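# Zip the suitcase closed along its wheeled end

## Task

Close the suitcase's zipper along the end that carries the wheels, so the case ends up lying flat with the same side facing up as before; the closure only counts if it stays shut without any gripper holding it, and both grippers must release it and back away at the end.

## Robot and tools

Robot: two arms, left_arm and right_arm, with parallel-finger grippers. The names are not sides of any picture. Base positions in the scene frame: left_arm at (-0.009, +0.367, 0), quat_wxyz (+0.999, 0, 0, +0.042); right_arm at (-0.038, -0.343, 0), quat_wxyz (+0.999, 0, 0, -0.042). Joint ranges in rad, base to hand: waist -2.618 to 3.054, shoulder 0.000 to 3.142, elbow 0.000 to 3.142, wrist pitch -1.571 to 1.571, wrist yaw -1.571 to 1.571, wrist roll -2.094 to 2.094. An elbow never fully straightens.

Frame: a single scene frame shared by both arms. Origin sits on the table surface midway between the arms, +z is up, +x points away from the robot over the table, and left_arm lies toward +y. Positions are in metres; orientations are quaternions written w first (qw, qx, qy, qz). A gripper's fingers extend along its own +z and separate along its own y. end_effector_position is the point between the finger pads, just under 1 cm back from the tips.

execute_actions(actions): a list of actions run one after another. Each action is a table of at most 15 rows; each row lasts one control step of 1/30 s, and if fewer than 15 rows are given the final row repeats to fill the 15 steps. Every row has 16 numbers, even if only one arm should move: left_arm x, y, z, qw, qx, qy, qz, opening, then right_arm in the same order. x, y, z and the quaternion are absolute targets in the scene frame, not offsets. Opening runs from -1 (closed) to +1 (fully open, 0.087 m). An action is rejected for both arms if any target lies over 0.6 m from that gripper's current position along any of the gripper's own axes; if the first action fails this against the latest reported state, or any action is malformed, nothing in the call runs. An empty list just returns the current state and images. To hold an orientation, repeat one fixed quaternion in every row rather than copying the drifting reported one.

Each step, the commanded pose is clipped to at most 70 mm and 16 degrees from the measured pose, then solved by damped inverse kinematics with position favoured over orientation. After an action the arm stops at its last clipped pose, so distant targets need further actions. Joint friction can leave the hand up to about 31 mm short, and tiny commands may not move it.

move(target, speed, blocking): target is one 16-number row laid out as above, giving absolute end poses and openings for both arms. Both grippers follow straight lines that finish together, taking 0.5 to 10 s; anything longer is cut off at 10 s before arriving. Rotation takes the shorter way. Paths ignore obstacles and the other arm, and the hand may lag, wander or exceed speed, most when the arm is near full stretch. speed is the path's top speed in m/s, 0.002 to 0.5, default 0.25; turning is capped at twice that value in rad/s. The opening is applied when the move begins. Faster contact and targets set deeper past contact press harder. The result adds a "move:" line stating the ending (done, off_target, moving, held, fault) and active limits, plus each gripper's distance to its pose; if only one arm is named, the other finished fine. held as an ending means a check stopped that arm's final step; limits=paced means its pose was clipped; limits=held means steps were blocked en route and the arm may then move far faster than speed. With blocking=false the result comes after 0.5 s while motion continues; no new rows or moves are accepted until a result shows it ended, so call wait or stop first.

wait(seconds): 0 to 10; the arms keep their last command, and it returns early if a running move finishes. stop(): brakes a running move, needing more room at higher speed; fingers keep moving. zoom_image(camera, region): camera is cam_high, cam_left_wrist or cam_right_wrist; region is [x0, y0, x1, y1] in pixels of that 504x504 image, top-left origin, no larger than 504 by 504. read_manual(section): only "licences", legal texts, no motion. finished_scene(scene): pass the current scene number; it ends the scene irreversibly after the last command is held, and reports success. Answering without any tool call also ends things.

Results: a state line `left_arm: …` | `right_arm: …` with each gripper's position and quaternion (printed position can be off, more at long reach); "Hand target" lines showing where the controller now drives each hand; "pose unreachable" when a clearance check altered or blocked an arm's command; grip_measured, the finger gap on the command scale (last Joint positions value is the gap in metres, each reading possibly off by about 1 mm); FAULT or OVER-TEMPERATURE FAULT lines; and images from cam_high, cam_left_wrist, cam_right_wrist, in that order. Calibration for each camera is supplied (pinhole plus radial, K, D, T_world_to_cam); actual cameras may differ by a couple of degrees and several millimetres.

Gripping: to hold something, command an opening below grip_measured, about 0.02 lower for a firm hold, less for a lighter one. Finger force tops out near 20 N per pad; a quick close can squeeze harder and even spring open.

Heat: holding loads warms motors. MOTOR HOT appears from 75 °C; at 90 °C that arm halts for 10 s; at 100 °C its motors and gripper go limp and the arm drops.

Avoid: pushing or knocking anything off the table (this fails the job), collisions or hard pressing between the two arms, dropping, slamming or shoving objects. For an arm meant to stay still, resend its full last reported pose and desired opening in every call. The simulation keeps running while replies are written, with each arm holding its latest command.

Each tool is called after "Request:" as a command line: name --argument value for each argument, lists and objects as JSON in quotes; but a table of rows of numbers goes row by row, as --pt "numbers of a row", without its own name.

## Session

Request:
execute_actions --actions '[]'

Scene clock: 0.00 s.
left_arm: end_effector_position=(+0.2308, +0.0770, +0.2995) grip_measured=+1.000 end_effector_quat_wxyz=(+0.247, +0.821, +0.491, +0.154) | right_arm: end_effector_position=(+0.0738, -0.4977, +0.1600) grip_measured=+0.996 end_effector_quat_wxyz=(+0.012, +0.928, +0.291, +0.233)
Joint positions: left_arm=[-1.215  1.745  2.078 -1.416 -0.346  1.021  0.087] | right_arm=[-1.464  1.318  1.09  -1.459 -0.458  0.957  0.087]
Joint velocities: left_arm=[ 0.002 -0.017 -0.002  0.007 -0.007  0.066  0.   ] | right_arm=[ 0.002 -0.027  0.002 -0.007 -0.022 -0.007  0.001]
Hand target (left_arm): +0.231, +0.077, +0.299; +0.247, +0.821, +0.491, +0.154
Hand target (right_arm): +0.074, -0.498, +0.160; +0.012, +0.928, +0.291, +0.233

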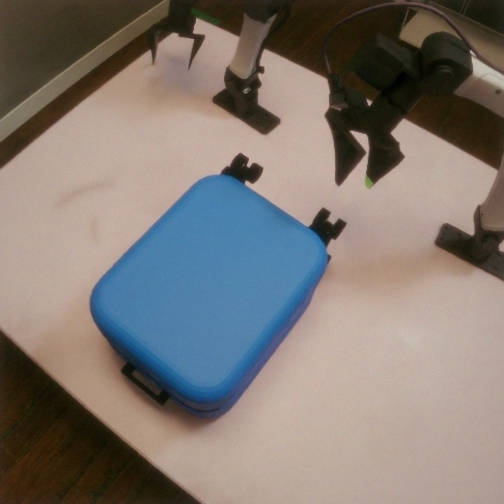

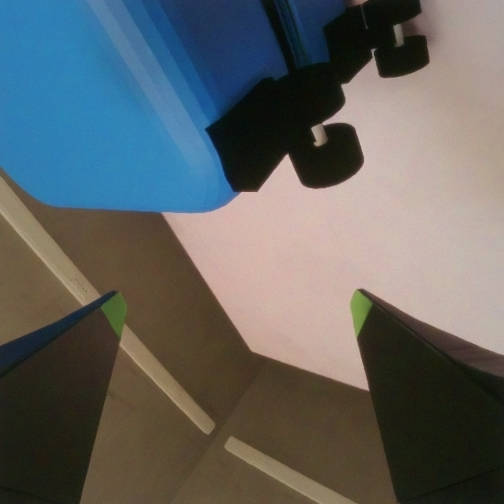

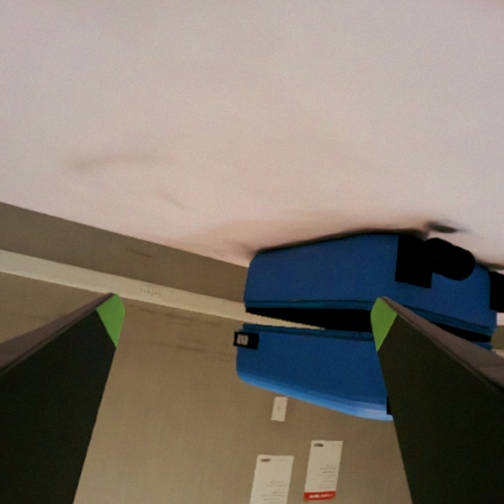

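Request:
move --target '[0.02,0.0,0.10,0,0.966,0,0.259,1,0.0738,-0.4977,0.16,0.012,0.928,0.291,0.233,1]'

Scene clock: 6.47 s.
left_arm: end_effector_position=(+0.0196, +0.0105, +0.0973) grip_measured=+1.000 end_effector_quat_wxyz=(-0.009, +0.966, +0.007, +0.258) | right_arm: end_effector_position=(+0.0738, -0.4977, +0.1600) grip_measured=+0.996 end_effector_quat_wxyz=(+0.012, +0.928, +0.291, +0.233)
Joint positions: left_arm=[-1.913  2.034  1.602 -1.306 -0.497  1.255  0.087] | right_arm=[-1.464  1.318  1.09  -1.459 -0.458  0.957  0.087]
Joint velocities: left_arm=[ 0.012  0.007 -0.012 -0.007  0.037  0.007  0.   ] | right_arm=[-0.012 -0.007  0.007  0.022  0.066  0.037 -0.001]
Hand target (left_arm): +0.019, +0.006, +0.100; -0.003, +0.965, +0.002, +0.261
Hand target (right_arm): +0.074, -0.498, +0.160; +0.012, +0.928, +0.291, +0.233
Off the commanded pose (left_arm): 0.011 m, 1 deg.
Off the commanded pose (right_arm): 0.000 m, 0 deg.
move: off_target (left_arm)
camera_calibration (this result's frames):
cam_left_wrist: T_world_to_cam=[[-0.0241722, 0.99931, 0.0281941, -0.0139849], [0.163249, -0.0238781, 0.986296, -0.079027], [0.986289, 0.0284436, -0.162559, 0.136947], [0, 0, 0, 1]] pos_world=[-0.122507, 0.00819297, 0.1006]

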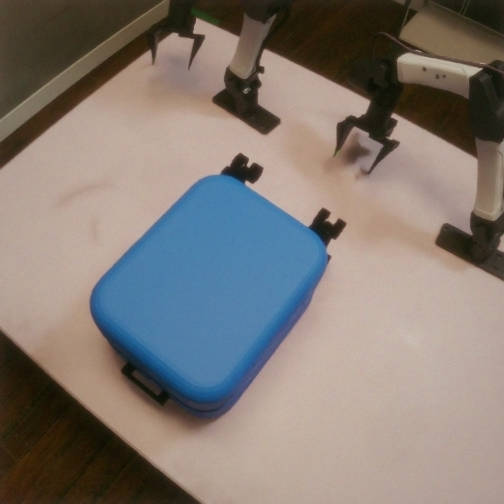

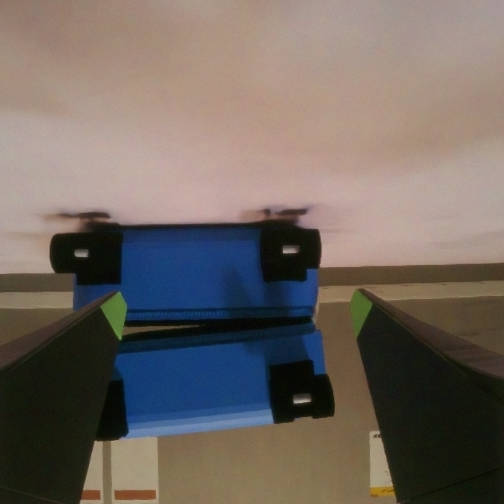

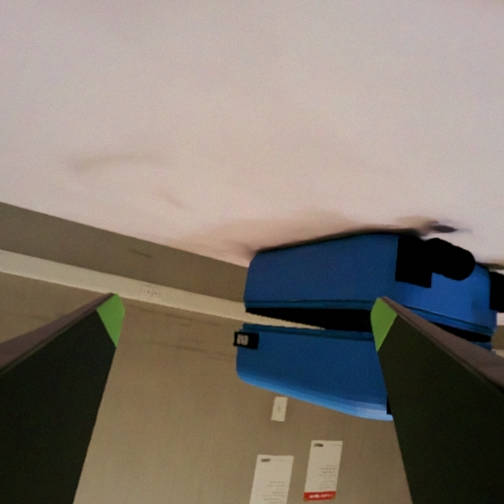

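Request:
zoom_image --camera "cam_left_wrist" --region '[180,250,350,400]'

Request:
move --target '[0.10,0.04,0.12,0,0.94,0,0.342,1,0.0738,-0.4977,0.16,0.012,0.928,0.291,0.233,1]'

Region (180, 250, 350, 400) of cam_left_wrist's 504x504 image, scaled by 2.965, with more detail than that image has; it fills the top 445 rows of this view, and the rest is white.

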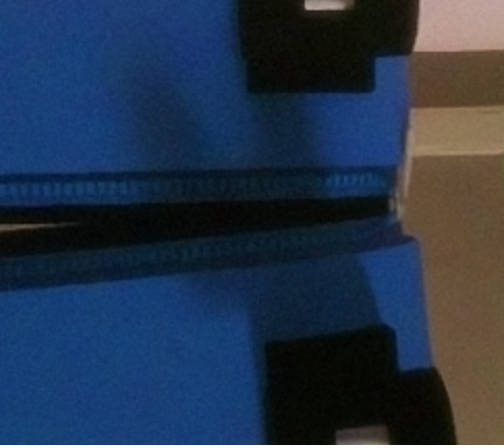

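Scene clock: 10.70 s.
left_arm: end_effector_position=(+0.0981, +0.0378, +0.1158) grip_measured=+1.000 end_effector_quat_wxyz=(-0.006, +0.942, +0.002, +0.336) | right_arm: end_effector_position=(+0.0738, -0.4977, +0.1600) grip_measured=+0.996 end_effector_quat_wxyz=(+0.012, +0.928, +0.291, +0.233)
Joint positions: left_arm=[-1.765  1.872  1.364 -1.168 -0.68   1.42   0.087] | right_arm=[-1.464  1.318  1.09  -1.459 -0.458  0.957  0.087]
Joint velocities: left_arm=[ 0.022 -0.012 -0.007 -0.022 -0.022 -0.022  0.   ] | right_arm=[ 0.017 -0.017  0.007 -0.022 -0.037 -0.037  0.   ]
Hand target (left_arm): +0.100, +0.039, +0.120; +0.000, +0.940, +0.000, +0.341
Hand target (right_arm): +0.074, -0.498, +0.160; +0.012, +0.928, +0.291, +0.233
Off the commanded pose (left_arm): 0.005 m, 1 deg.
Off the commanded pose (right_arm): 0.000 m, 0 deg.
move: done
camera_calibration (this result's frames):
cam_left_wrist: T_world_to_cam=[[-0.0161566, 0.999571, 0.0244116, -0.0402394], [-0.000323674, -0.02442, 0.999702, -0.0948907], [0.999869, 0.0161439, 0.000718079, 0.0419706], [0, 0, 0, 1]] pos_world=[-0.042646, 0.0372274, 0.0958146]

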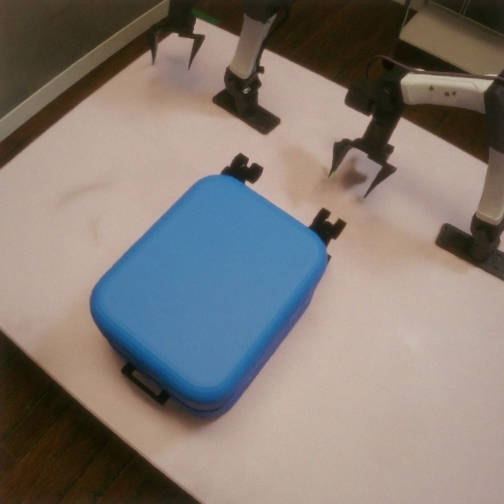

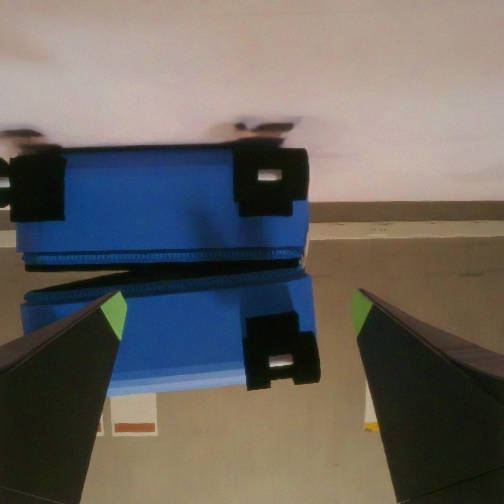

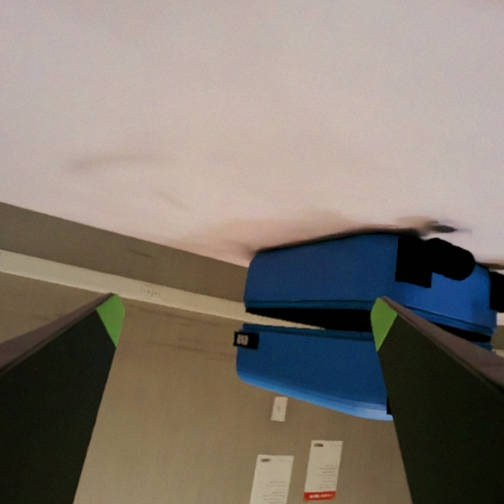

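Request:
move --target '[0.24,0.2,0.12,0.171,0.814,-0.47,0.296,1,0.0738,-0.4977,0.16,0.012,0.928,0.291,0.233,1]'

Scene clock: 16.83 s.
left_arm: end_effector_position=(+0.2387, +0.1948, +0.1202) grip_measured=+1.000 end_effector_quat_wxyz=(-0.044, +0.930, +0.032, +0.364) | right_arm: end_effector_position=(+0.0738, -0.4977, +0.1600) grip_measured=+0.996 end_effector_quat_wxyz=(+0.012, +0.928, +0.291, +0.233)
Joint positions: left_arm=[-1.181  1.324  0.768 -0.729 -0.704  2.082  0.087] | right_arm=[-1.464  1.318  1.09  -1.459 -0.458  0.957  0.087]
Joint velocities: left_arm=[ 0.007 -0.007 -0.017 -0.007 -0.051 -0.022  0.   ] | right_arm=[ 0.007 -0.002 -0.002  0.007 -0.037  0.022 -0.   ]
Hand target (left_arm): +0.241, +0.197, +0.120; -0.049, +0.928, +0.032, +0.369
Hand target (right_arm): +0.074, -0.498, +0.160; +0.012, +0.928, +0.291, +0.233
Off the commanded pose (left_arm): 0.005 m, 65 deg; orientation clipped at the last step of the last action.
Off the commanded pose (right_arm): 0.000 m, 0 deg.
joint sent to its limit (left arm) — the command would take joint 6 (wrist roll) past its upper limit, so that joint was sent only as far as its limit.
move: off_target (left_arm); limits=paced
camera_calibration (this result's frames):
cam_left_wrist: T_world_to_cam=[[-0.100361, 0.992315, 0.0723732, -0.179234], [-0.0561563, -0.078274, 0.995349, -0.0710284], [0.993365, 0.0958301, 0.0635804, -0.122668], [0, 0, 0, 1]] pos_world=[0.0998769, 0.184053, 0.091469]

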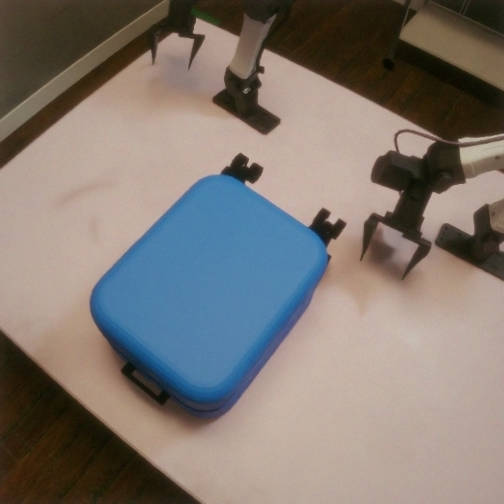

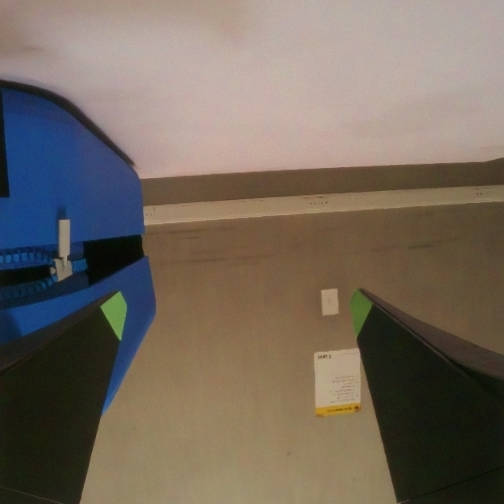

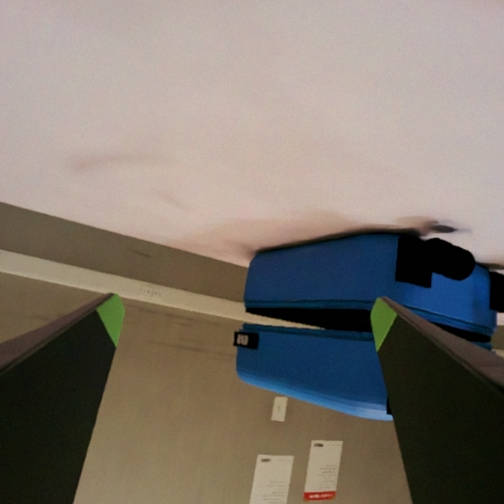

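Request:
move --target '[0.26,0.2,0.2,0,0,1,0,0,0.0738,-0.4977,0.16,0.012,0.928,0.291,0.233,1]'

Request:
move --target '[0.31,0.16,0.10,0.47,0.47,0.671,-0.329,0,0.0738,-0.4977,0.16,0.012,0.928,0.291,0.233,1]'

Scene clock: 28.13 s.
left_arm: end_effector_position=(+0.2601, +0.1989, +0.1906) grip_measured=+0.000 end_effector_quat_wxyz=(+0.032, +0.007, +0.999, -0.016) | right_arm: end_effector_position=(+0.0738, -0.4977, +0.1600) grip_measured=+0.996 end_effector_quat_wxyz=(+0.012, +0.928, +0.291, +0.233)
Joint positions: left_arm=[-0.584  1.859  1.923 -1.563 -0.001 -0.485  0.044] | right_arm=[-1.464  1.318  1.09  -1.459 -0.458  0.957  0.087]
Joint velocities: left_arm=[-0.007  0.012  0.012 -0.007 -0.007 -0.022  0.   ] | right_arm=[-0.007  0.017 -0.007 -0.007 -0.037 -0.11  -0.001]
Hand target (left_arm): +0.261, +0.198, +0.200; +0.044, -0.002, +0.999, -0.029
Hand target (right_arm): +0.074, -0.498, +0.160; +0.012, +0.928, +0.291, +0.233
Off the commanded pose (left_arm): 0.009 m, 4 deg.
Off the commanded pose (right_arm): 0.000 m, 0 deg.
joint sent to its limit (left arm) — the command would take joint 4 (wrist pitch) past its lower limit, so that joint was sent only as far as its limit.
move: off_target (left_arm)
camera_calibration (this result's frames):
cam_left_wrist: T_world_to_cam=[[-0.0193241, -0.998642, 0.048379, 0.19324], [-0.68101, 0.0485745, 0.730661, 0.0481325], [-0.732019, -0.0188272, -0.681024, 0.46469], [0, 0, 0, 1]] pos_world=[0.376675, 0.199389, 0.271948]

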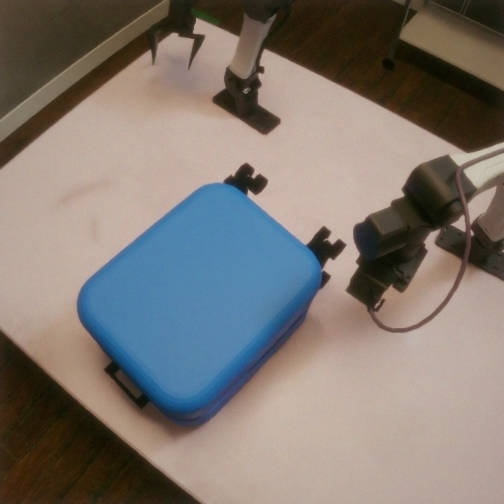

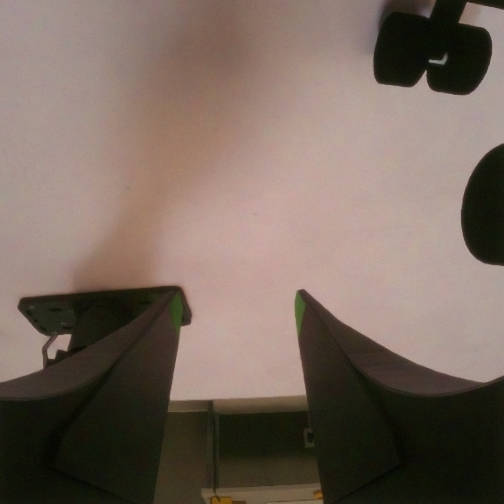

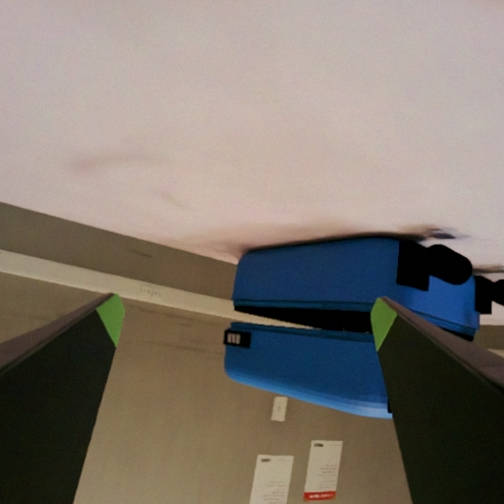

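Scene clock: 32.07 s.
left_arm: end_effector_position=(+0.3092, +0.1583, +0.1075) grip_measured=+0.000 end_effector_quat_wxyz=(+0.472, +0.472, +0.669, -0.328) | right_arm: end_effector_position=(+0.0738, -0.4977, +0.1600) grip_measured=+0.996 end_effector_quat_wxyz=(+0.012, +0.928, +0.291, +0.233)
Joint positions: left_arm=[-0.333  1.481  0.698  0.212  0.89   0.47   0.044] | right_arm=[-1.464  1.318  1.09  -1.459 -0.458  0.957  0.087]
Joint velocities: left_arm=[ 0.002  0.002 -0.012 -0.007 -0.066  0.007 -0.001] | right_arm=[-0.002  0.007 -0.012  0.007 -0.007  0.022  0.001]
Hand target (left_arm): +0.307, +0.160, +0.100; +0.469, +0.472, +0.669, -0.331
Hand target (right_arm): +0.074, -0.498, +0.160; +0.012, +0.928, +0.291, +0.233
Off the commanded pose (left_arm): 0.008 m, 0 deg.
Off the commanded pose (right_arm): 0.000 m, 0 deg.
move: done
camera_calibration (this result's frames):
cam_left_wrist: T_world_to_cam=[[-0.945687, -0.325049, -0.0044901, 0.343088], [-0.30516, 0.892413, -0.33238, 0.00874476], [0.112047, -0.312957, -0.943135, 0.257027], [0, 0, 0, 1]] pos_world=[0.298323, 0.184155, 0.246858]

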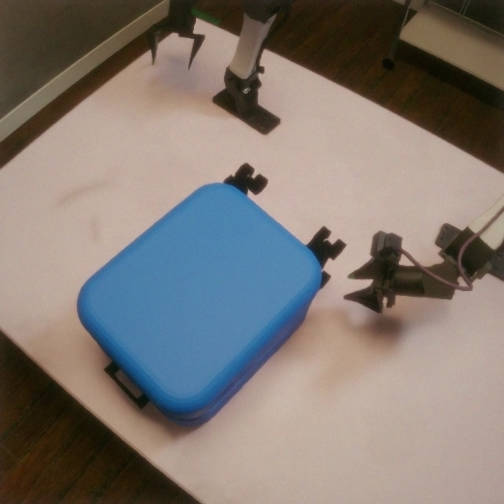

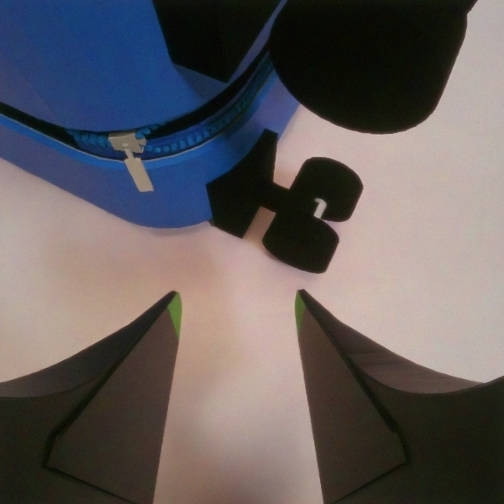

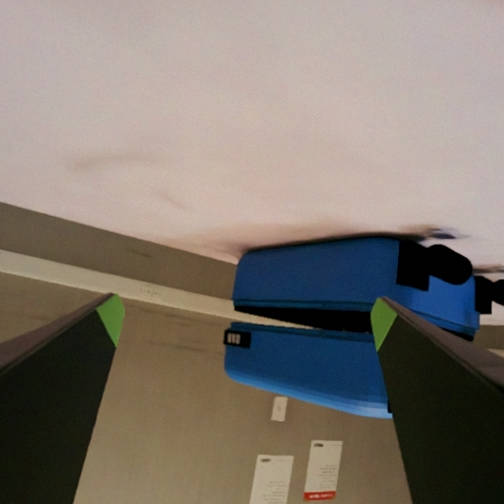

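Request:
move --target '[0.385,0.145,0.09,0.388,0.604,0.554,-0.423,-0.3,0.3,-0.3,0.30,0.26,-0.3,0.92,0.08,-1]'

Request:
move --target '[0.385,0.145,0.09,0.388,0.604,0.554,-0.423,-0.3,0.4,-0.13,0.28,0.26,-0.3,0.92,0.08,-1]'

Request:
move --target '[0.385,0.145,0.09,0.388,0.604,0.554,-0.423,-0.3,0.4,-0.13,0.18,0.26,-0.3,0.92,0.08,-1]' --speed 0.05

Scene clock: 44.27 s.
left_arm: end_effector_position=(+0.3811, +0.1429, +0.0889) grip_measured=-0.300 end_effector_quat_wxyz=(+0.385, +0.603, +0.558, -0.421) | right_arm: end_effector_position=(+0.3003, -0.2998, +0.3050) grip_measured=-1.000 end_effector_quat_wxyz=(+0.281, -0.288, +0.912, +0.079)
Joint positions: left_arm=[-0.269  2.093  1.524 -0.738  1.2    1.282  0.031] | right_arm=[ 0.118  1.704  2.165 -1.511 -0.295 -0.5    0.   ]
Joint velocities: left_arm=[-0.007 -0.002  0.002 -0.051 -0.022 -0.037  0.001] | right_arm=[ 0.012 -0.007 -0.002 -0.022  0.022 -0.037  0.   ]
Hand target (left_arm): +0.385, +0.144, +0.090; +0.390, +0.602, +0.555, -0.423
Hand target (right_arm): +0.302, -0.300, +0.305; +0.277, -0.295, +0.911, +0.074
Off the commanded pose (left_arm): 0.004 m, 1 deg.
Off the commanded pose (right_arm): 0.005 m, 3 deg.
move: off_target (right_arm)
camera_calibration (this result's frames):
cam_left_wrist: T_world_to_cam=[[-0.99524, 0.0970844, 0.00849004, 0.363459], [0.0891846, 0.942439, -0.322264, -0.120125], [-0.0392881, -0.319973, -0.946612, 0.285645], [0, 0, 0, 1]] pos_world=[0.383665, 0.169323, 0.228597]
cam_right_wrist: T_world_to_cam=[[0.587134, -0.80949, 0.000158531, -0.416309], [-0.775658, -0.562539, 0.286192, -0.00437774], [-0.23158, -0.168156, -0.958172, 0.446346], [0, 0, 0, 1]] pos_world=[0.344398, -0.264405, 0.428995]

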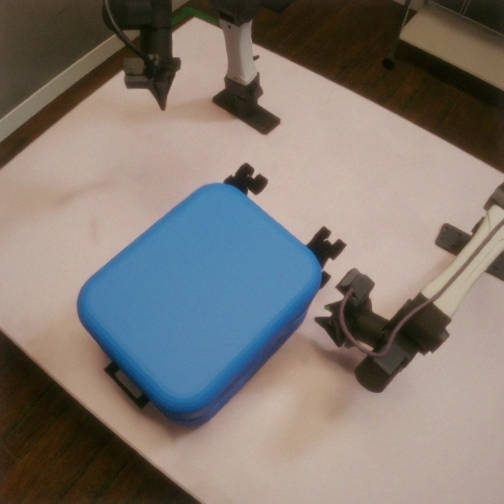

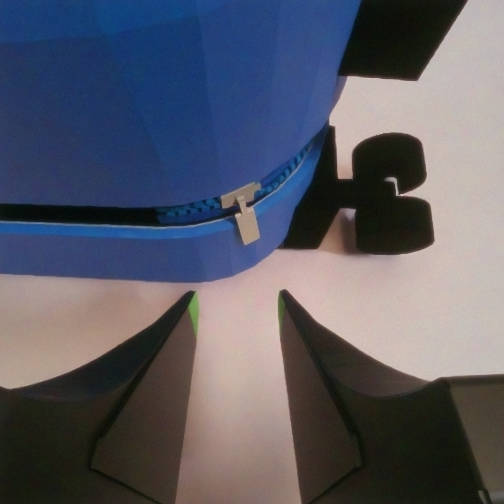

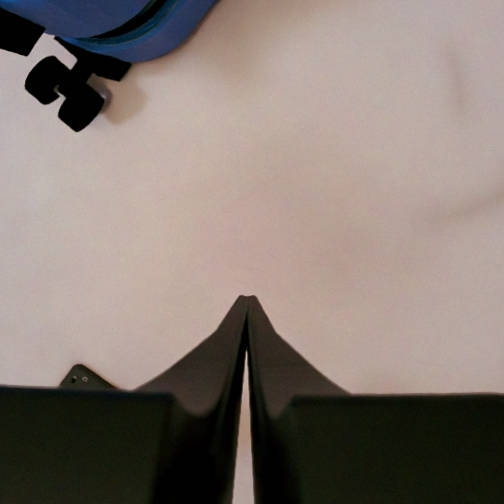

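Scene clock: 45.60 s.
left_arm: end_effector_position=(+0.3784, +0.1435, +0.0883) grip_measured=-0.300 end_effector_quat_wxyz=(+0.382, +0.605, +0.557, -0.422) | right_arm: end_effector_position=(+0.3943, -0.1273, +0.2756) grip_measured=-1.000 end_effector_quat_wxyz=(+0.311, -0.296, +0.898, +0.096)
Joint positions: left_arm=[-0.269  2.093  1.524 -0.759  1.2    1.301  0.031] | right_arm=[ 0.521  2.268  2.836 -1.485 -0.111 -0.164  0.   ]
Joint velocities: left_arm=[-0.007 -0.002  0.002 -0.007 -0.139 -0.037 -0.001] | right_arm=[-0.022 -0.002 -0.002  0.066 -0.022 -0.007  0.   ]
Hand target (left_arm): +0.385, +0.145, +0.090; +0.388, +0.603, +0.554, -0.422
Hand target (right_arm): +0.398, -0.128, +0.282; +0.324, -0.289, +0.896, +0.093
Off the commanded pose (left_arm): 0.007 m, 1 deg.
Off the commanded pose (right_arm): 0.008 m, 7 deg.
elbow stopped short (right arm): the move would have taken joint 3 (elbow) straighter than the controller allows; a more bent joint 3 avoids this.
move: off_target (right_arm)
camera_calibration (this result's frames):
cam_left_wrist: T_world_to_cam=[[-0.994549, 0.10359, 0.0118963, 0.359147], [0.0943453, 0.942585, -0.320364, -0.122805], [-0.0443997, -0.317495, -0.94722, 0.286702], [0, 0, 0, 1]] pos_world=[0.381505, 0.169577, 0.227955]
cam_right_wrist: T_world_to_cam=[[0.609882, -0.792486, -0.00305427, -0.337734], [-0.772937, -0.595679, 0.218483, 0.187376], [-0.174964, -0.130888, -0.975836, 0.456284], [0, 0, 0, 1]] pos_world=[0.430641, -0.0963116, 0.403288]

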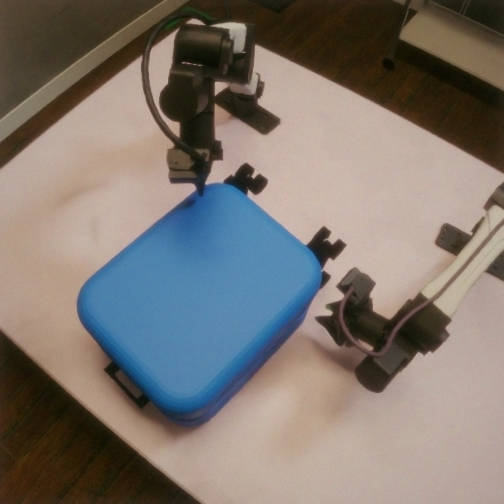

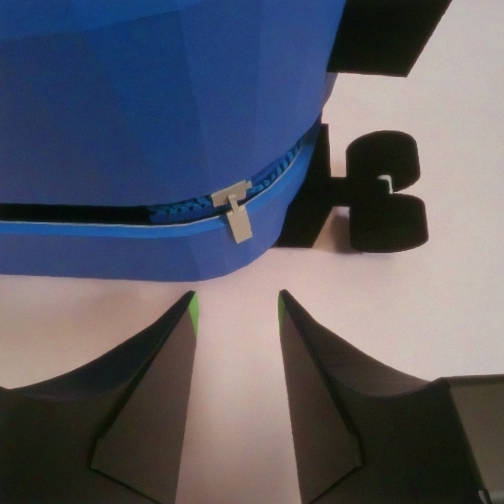

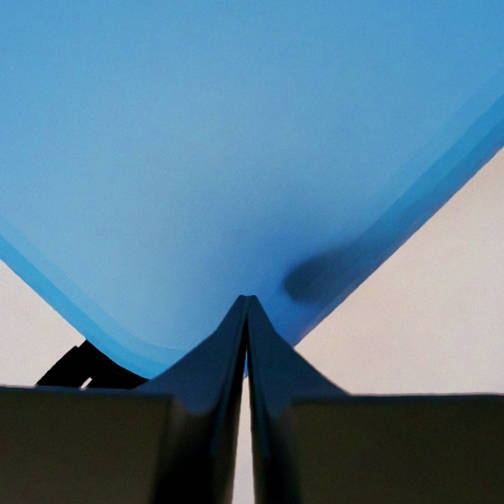

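Scene clock: 47.77 s.
left_arm: end_effector_position=(+0.3784, +0.1435, +0.0883) grip_measured=-0.300 end_effector_quat_wxyz=(+0.382, +0.605, +0.557, -0.422) | right_arm: end_effector_position=(+0.3923, -0.1334, +0.2339) grip_measured=-1.000 end_effector_quat_wxyz=(+0.310, -0.294, +0.900, +0.086)
Joint positions: left_arm=[-0.269  2.093  1.524 -0.759  1.2    1.301  0.031] | right_arm=[ 0.519  2.003  2.189 -1.108 -0.092 -0.166  0.   ]
Joint velocities: left_arm=[ 0.017 -0.017 -0.012  0.007  0.051 -0.037 -0.   ] | right_arm=[-0.002 -0.002 -0.027  0.037 -0.007 -0.007  0.   ]
Hand target (left_arm): +0.385, +0.145, +0.090; +0.388, +0.603, +0.554, -0.422
Hand target (right_arm): +0.396, -0.132, +0.181; +0.258, -0.299, +0.915, +0.080
Off the commanded pose (left_arm): 0.007 m, 1 deg.
Off the commanded pose (right_arm): 0.055 m, 6 deg.
move: off_target (right_arm)
camera_calibration (this result's frames):
cam_left_wrist: T_world_to_cam=[[-0.994549, 0.10359, 0.0118963, 0.359147], [0.0943453, 0.942585, -0.320364, -0.122805], [-0.0443997, -0.317495, -0.94722, 0.286702], [0, 0, 0, 1]] pos_world=[0.381505, 0.169577, 0.227955]
cam_right_wrist: T_world_to_cam=[[0.600166, -0.799789, 0.0117303, -0.342064], [-0.780612, -0.58245, 0.226709, 0.194185], [-0.174487, -0.14522, -0.973892, 0.411867], [0, 0, 0, 1]] pos_world=[0.428744, -0.100665, 0.361103]

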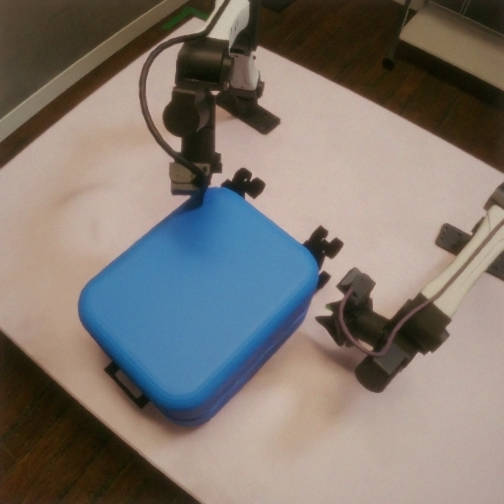

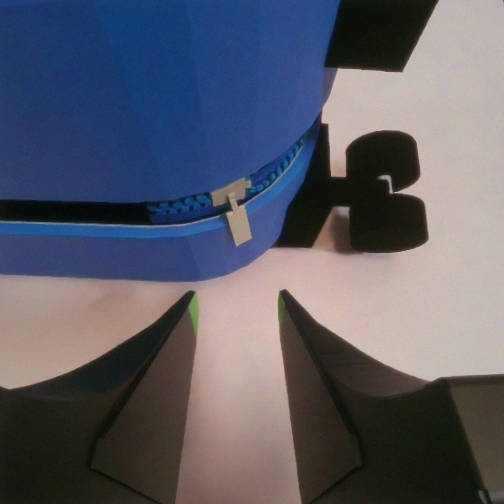

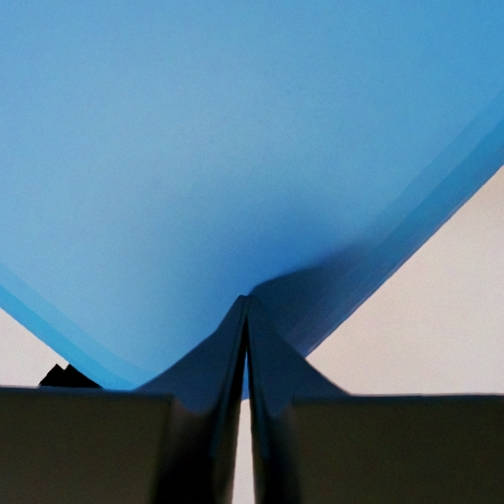

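Request:
move --target '[0.382,0.112,0.095,0.388,0.604,0.554,-0.423,-0.3,0.4,-0.13,0.18,0.26,-0.3,0.92,0.08,-1]' --speed 0.03

Scene clock: 55.07 s.
left_arm: end_effector_position=(+0.3826, +0.1236, +0.0924) grip_measured=-0.300 end_effector_quat_wxyz=(+0.376, +0.589, +0.570, -0.432) | right_arm: end_effector_position=(+0.3931, -0.1326, +0.2348) grip_measured=-1.000 end_effector_quat_wxyz=(+0.313, -0.294, +0.899, +0.087)
Joint positions: left_arm=[-0.312  2.093  1.524 -0.632  1.193  1.123  0.031] | right_arm=[ 0.519  2.     2.185 -1.1   -0.094 -0.166  0.   ]
Joint velocities: left_arm=[ 0.027 -0.012  0.002  0.022  0.037 -0.037 -0.   ] | right_arm=[-0.017 -0.022 -0.007 -0.022 -0.051 -0.007  0.   ]
Hand target (left_arm): +0.381, +0.112, +0.095; +0.386, +0.605, +0.553, -0.424
Hand target (right_arm): +0.396, -0.132, +0.182; +0.258, -0.299, +0.915, +0.080
Off the commanded pose (left_arm): 0.012 m, 3 deg.
Off the commanded pose (right_arm): 0.055 m, 7 deg.
move: off_target (left_arm, right_arm)
camera_calibration (this result's frames):
cam_left_wrist: T_world_to_cam=[[-0.995225, 0.0828465, 0.0516196, 0.364517], [0.0614223, 0.942517, -0.328464, -0.0897347], [-0.0758645, -0.323725, -0.943105, 0.296969], [0, 0, 0, 1]] pos_world=[0.390817, 0.150514, 0.231782]
cam_right_wrist: T_world_to_cam=[[0.601022, -0.799146, 0.0117623, -0.342233], [-0.781262, -0.584341, 0.21949, 0.19678], [-0.168532, -0.141108, -0.975544, 0.411599], [0, 0, 0, 1]] pos_world=[0.428793, -0.100427, 0.362367]

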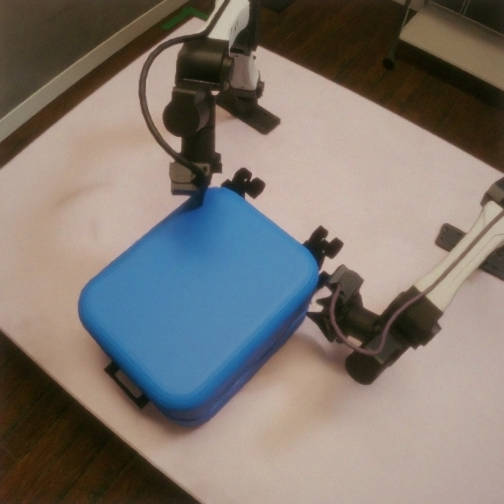

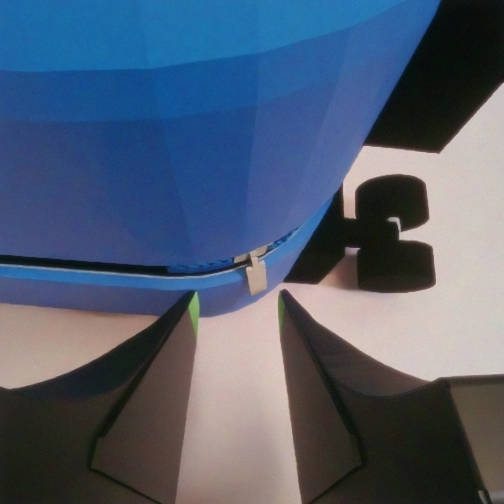

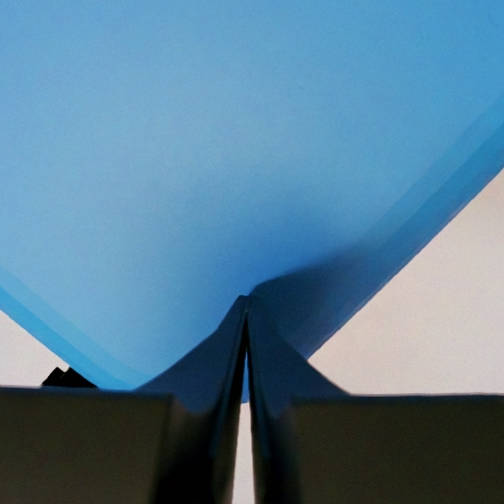

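Request:
move --target '[0.372,0.135,0.105,0.542,0.455,0.542,-0.455,-0.4,0.4,-0.13,0.18,0.26,-0.3,0.92,0.08,-1]' --speed 0.1

Request:
move --target '[0.376,0.105,0.105,0.542,0.455,0.542,-0.455,-0.4,0.4,-0.13,0.18,0.26,-0.3,0.92,0.08,-1]' --speed 0.03

Scene clock: 61.90 s.
left_arm: end_effector_position=(+0.3710, +0.1318, +0.1129) grip_measured=-0.400 end_effector_quat_wxyz=(+0.542, +0.468, +0.530, -0.453) | right_arm: end_effector_position=(+0.3931, -0.1326, +0.2348) grip_measured=-1.000 end_effector_quat_wxyz=(+0.313, -0.294, +0.899, +0.087)
Joint positions: left_arm=[-0.26   1.996  0.847  1.145  1.245  0.031  0.026] | right_arm=[ 0.519  1.999  2.183 -1.098 -0.094 -0.166  0.   ]
Joint velocities: left_arm=[-0.022  0.022  0.002  0.037  0.037  0.007  0.001] | right_arm=[-0.017  0.002 -0.007  0.007  0.037 -0.007  0.   ]
Hand target (left_arm): +0.371, +0.135, +0.105; +0.539, +0.458, +0.541, -0.454
Hand target (right_arm): +0.396, -0.132, +0.181; +0.258, -0.300, +0.915, +0.080
Off the commanded pose (left_arm): 0.009 m, 2 deg.
Off the commanded pose (right_arm): 0.055 m, 7 deg.
move: off_target (right_arm)
camera_calibration (this result's frames):
cam_left_wrist: T_world_to_cam=[[-0.990508, -0.13415, -0.0299647, 0.387284], [-0.0852632, 0.77062, -0.631565, 0.0212858], [0.107816, -0.623015, -0.774744, 0.270311], [0, 0, 0, 1]] pos_world=[0.356279, 0.203959, 0.23447]
cam_right_wrist: T_world_to_cam=[[0.601253, -0.798967, 0.0121563, -0.342403], [-0.781266, -0.584603, 0.218775, 0.196881], [-0.167687, -0.141036, -0.9757, 0.411348], [0, 0, 0, 1]] pos_world=[0.428665, -0.100456, 0.362442]

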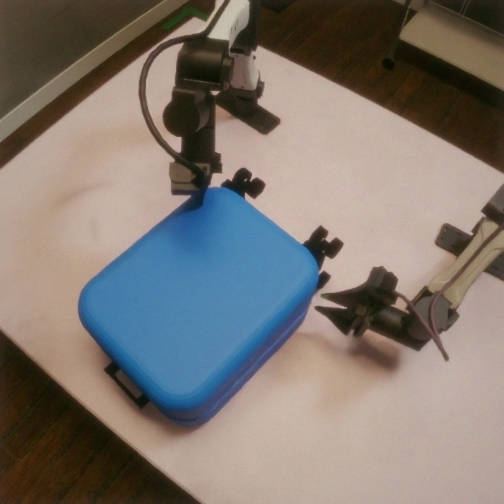

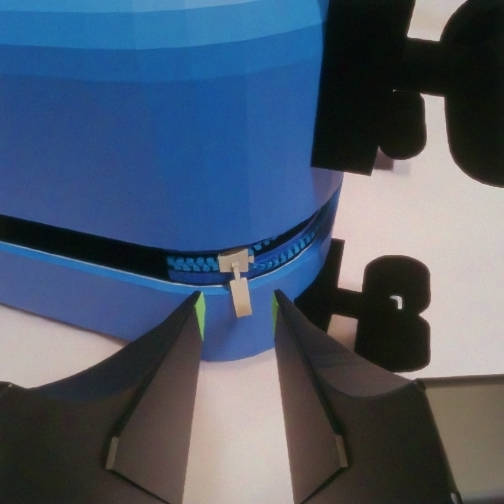

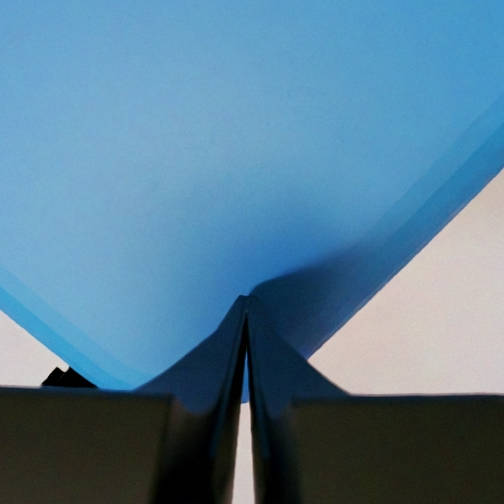

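Scene clock: 64.07 s.
left_arm: end_effector_position=(+0.3694, +0.1134, +0.1043) grip_measured=-0.400 end_effector_quat_wxyz=(+0.537, +0.456, +0.543, -0.457) | right_arm: end_effector_position=(+0.3932, -0.1326, +0.2351) grip_measured=-1.000 end_effector_quat_wxyz=(+0.314, -0.294, +0.899, +0.087)
Joint positions: left_arm=[-0.313  2.022  0.847  1.158  1.176  0.009  0.026] | right_arm=[ 0.519  1.999  2.183 -1.097 -0.094 -0.166  0.   ]
Joint velocities: left_arm=[-0.012  0.012  0.002 -0.051  0.037 -0.066  0.   ] | right_arm=[-0.012  0.007  0.007  0.037  0.022 -0.022  0.   ]
Hand target (left_arm): +0.375, +0.105, +0.105; +0.541, +0.455, +0.542, -0.455
Hand target (right_arm): +0.396, -0.132, +0.182; +0.258, -0.300, +0.915, +0.080
Off the commanded pose (left_arm): 0.011 m, 1 deg.
Off the commanded pose (right_arm): 0.056 m, 7 deg.
move: off_target (left_arm, right_arm)
camera_calibration (this result's frames):
cam_left_wrist: T_world_to_cam=[[-0.988724, -0.149714, 0.00340248, 0.380642], [-0.118573, 0.768786, -0.628417, 0.0421101], [0.091467, -0.621734, -0.777869, 0.258622], [0, 0, 0, 1]] pos_world=[0.357687, 0.185408, 0.226342]
cam_right_wrist: T_world_to_cam=[[0.60124, -0.798972, 0.0123963, -0.342484], [-0.781493, -0.584708, 0.217682, 0.197272], [-0.166674, -0.140567, -0.975941, 0.411355], [0, 0, 0, 1]] pos_world=[0.428644, -0.100466, 0.362761]

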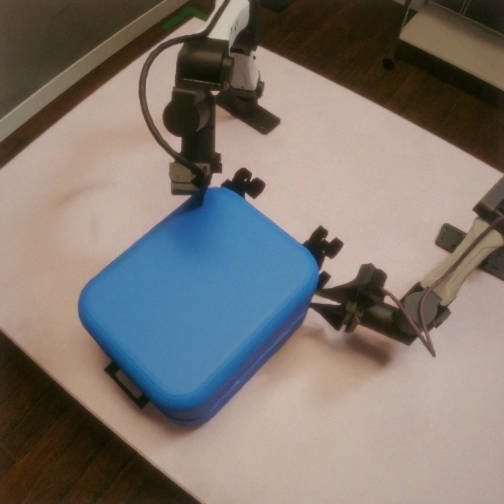

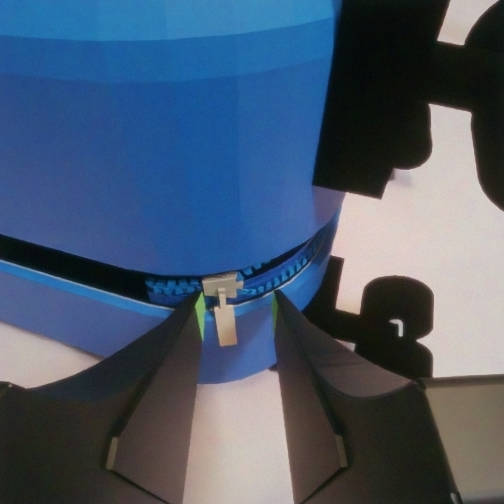

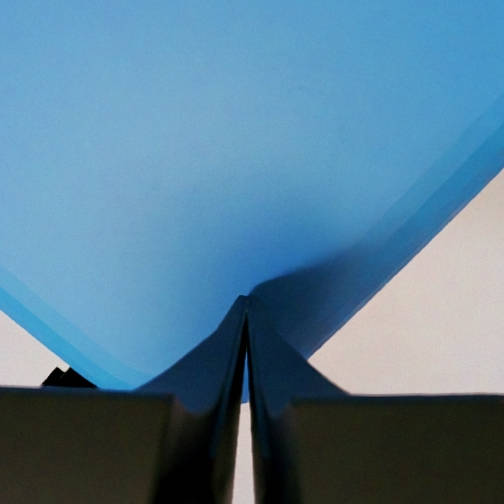

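Push slightly further and close.

Request:
move --target '[0.382,0.095,0.098,0.542,0.455,0.542,-0.455,-0.4,0.4,-0.13,0.18,0.26,-0.3,0.92,0.08,-1]' --speed 0.03

Request:
move --target '[0.382,0.095,0.098,0.542,0.455,0.542,-0.455,-0.9,0.4,-0.13,0.18,0.26,-0.3,0.92,0.08,-1]' --speed 0.03

Scene clock: 69.57 s.
left_arm: end_effector_position=(+0.3735, +0.1096, +0.1037) grip_measured=-0.400 end_effector_quat_wxyz=(+0.538, +0.462, +0.534, -0.460) | right_arm: end_effector_position=(+0.3968, -0.1353, +0.2353) grip_measured=-1.000 end_effector_quat_wxyz=(+0.318, -0.292, +0.898, +0.081)
Joint positions: left_arm=[-0.317  2.052  0.876  1.183  1.188 -0.     0.026] | right_arm=[ 0.515  2.     2.183 -1.089 -0.082 -0.17   0.   ]
Joint velocities: left_arm=[ 0.017 -0.002  0.012 -0.007  0.007  0.095  0.   ] | right_arm=[-0.002  0.012  0.017  0.007 -0.007  0.007  0.   ]
Hand target (left_arm): +0.380, +0.096, +0.098; +0.541, +0.455, +0.542, -0.455
Hand target (right_arm): +0.397, -0.132, +0.182; +0.258, -0.299, +0.915, +0.080
Off the commanded pose (left_arm): 0.018 m, 1 deg.
Off the commanded pose (right_arm): 0.056 m, 7 deg.
move: off_target (left_arm, right_arm)
camera_calibration (this result's frames):
cam_left_wrist: T_world_to_cam=[[-0.990954, -0.13389, -0.00909834, 0.384519], [-0.0976941, 0.766218, -0.635111, 0.0382711], [0.0920062, -0.628477, -0.772367, 0.255387], [0, 0, 0, 1]] pos_world=[0.361283, 0.182664, 0.225057]
cam_right_wrist: T_world_to_cam=[[0.594675, -0.803561, 0.0255172, -0.347888], [-0.788513, -0.576757, 0.213539, 0.203255], [-0.156875, -0.147107, -0.976601, 0.407132], [0, 0, 0, 1]] pos_world=[0.431019, -0.102429, 0.363079]

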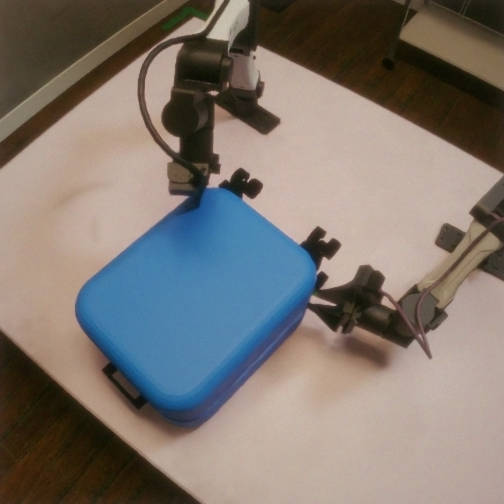

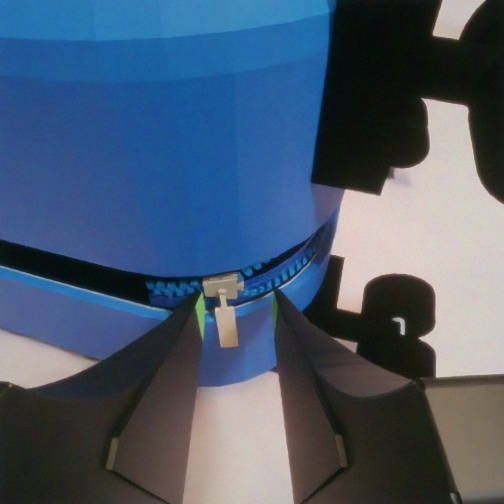

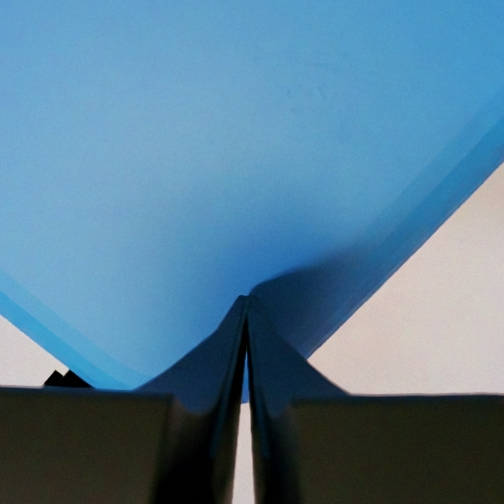

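Scene clock: 71.87 s.
left_arm: end_effector_position=(+0.3789, +0.1119, +0.1040) grip_measured=-0.895 end_effector_quat_wxyz=(+0.546, +0.455, +0.539, -0.452) | right_arm: end_effector_position=(+0.3970, -0.1356, +0.2355) grip_measured=-1.000 end_effector_quat_wxyz=(+0.319, -0.292, +0.898, +0.080)
Joint positions: left_arm=[-0.313  2.052  0.876  1.185  1.164  0.001  0.005] | right_arm=[ 0.515  2.     2.183 -1.089 -0.08  -0.17   0.   ]
Joint velocities: left_arm=[-0.002 -0.017  0.002 -0.066 -0.007 -0.051  0.001] | right_arm=[ 0.002 -0.012  0.002  0.007  0.007 -0.022  0.   ]
Hand target (left_arm): +0.381, +0.096, +0.098; +0.541, +0.455, +0.542, -0.455
Hand target (right_arm): +0.397, -0.132, +0.182; +0.258, -0.299, +0.915, +0.080
Off the commanded pose (left_arm): 0.018 m, 1 deg.
Off the commanded pose (right_arm): 0.056 m, 7 deg.
move: off_target (left_arm, right_arm)
camera_calibration (this result's frames):
cam_left_wrist: T_world_to_cam=[[-0.986739, -0.161814, -0.0127075, 0.392077], [-0.116935, 0.762993, -0.635742, 0.0449417], [0.112568, -0.625826, -0.771797, 0.248425], [0, 0, 0, 1]] pos_world=[0.364169, 0.184624, 0.225287]
cam_right_wrist: T_world_to_cam=[[0.593694, -0.804233, 0.0271423, -0.348315], [-0.789472, -0.575606, 0.213101, 0.20383], [-0.155759, -0.147945, -0.976653, 0.406781], [0, 0, 0, 1]] pos_world=[0.431071, -0.10262, 0.363302]

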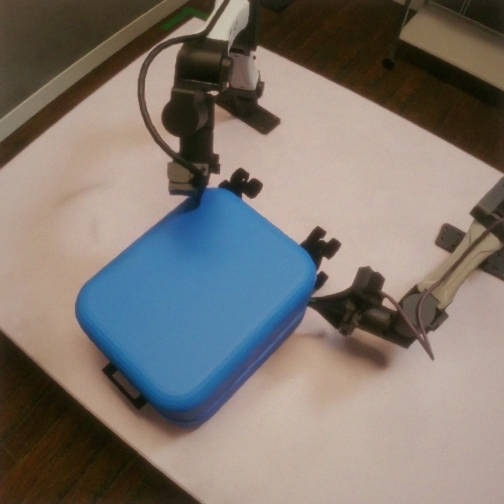

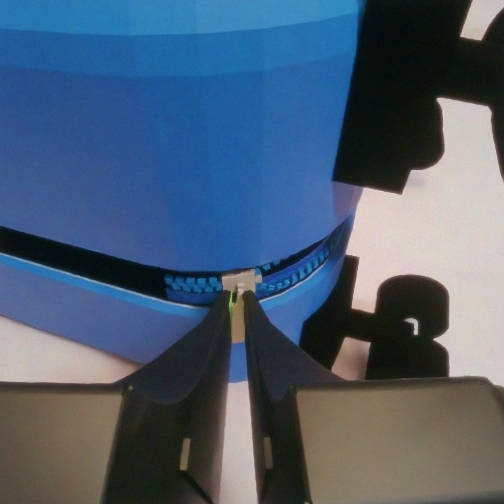

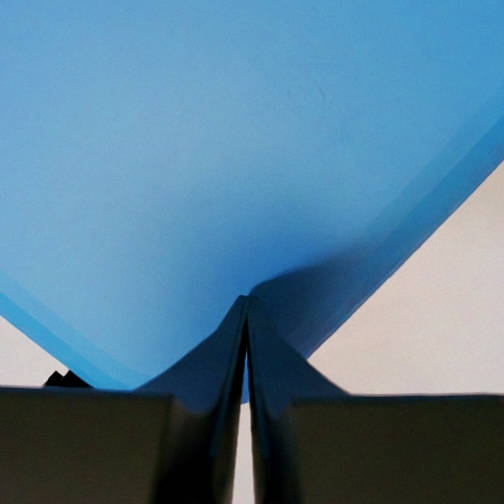

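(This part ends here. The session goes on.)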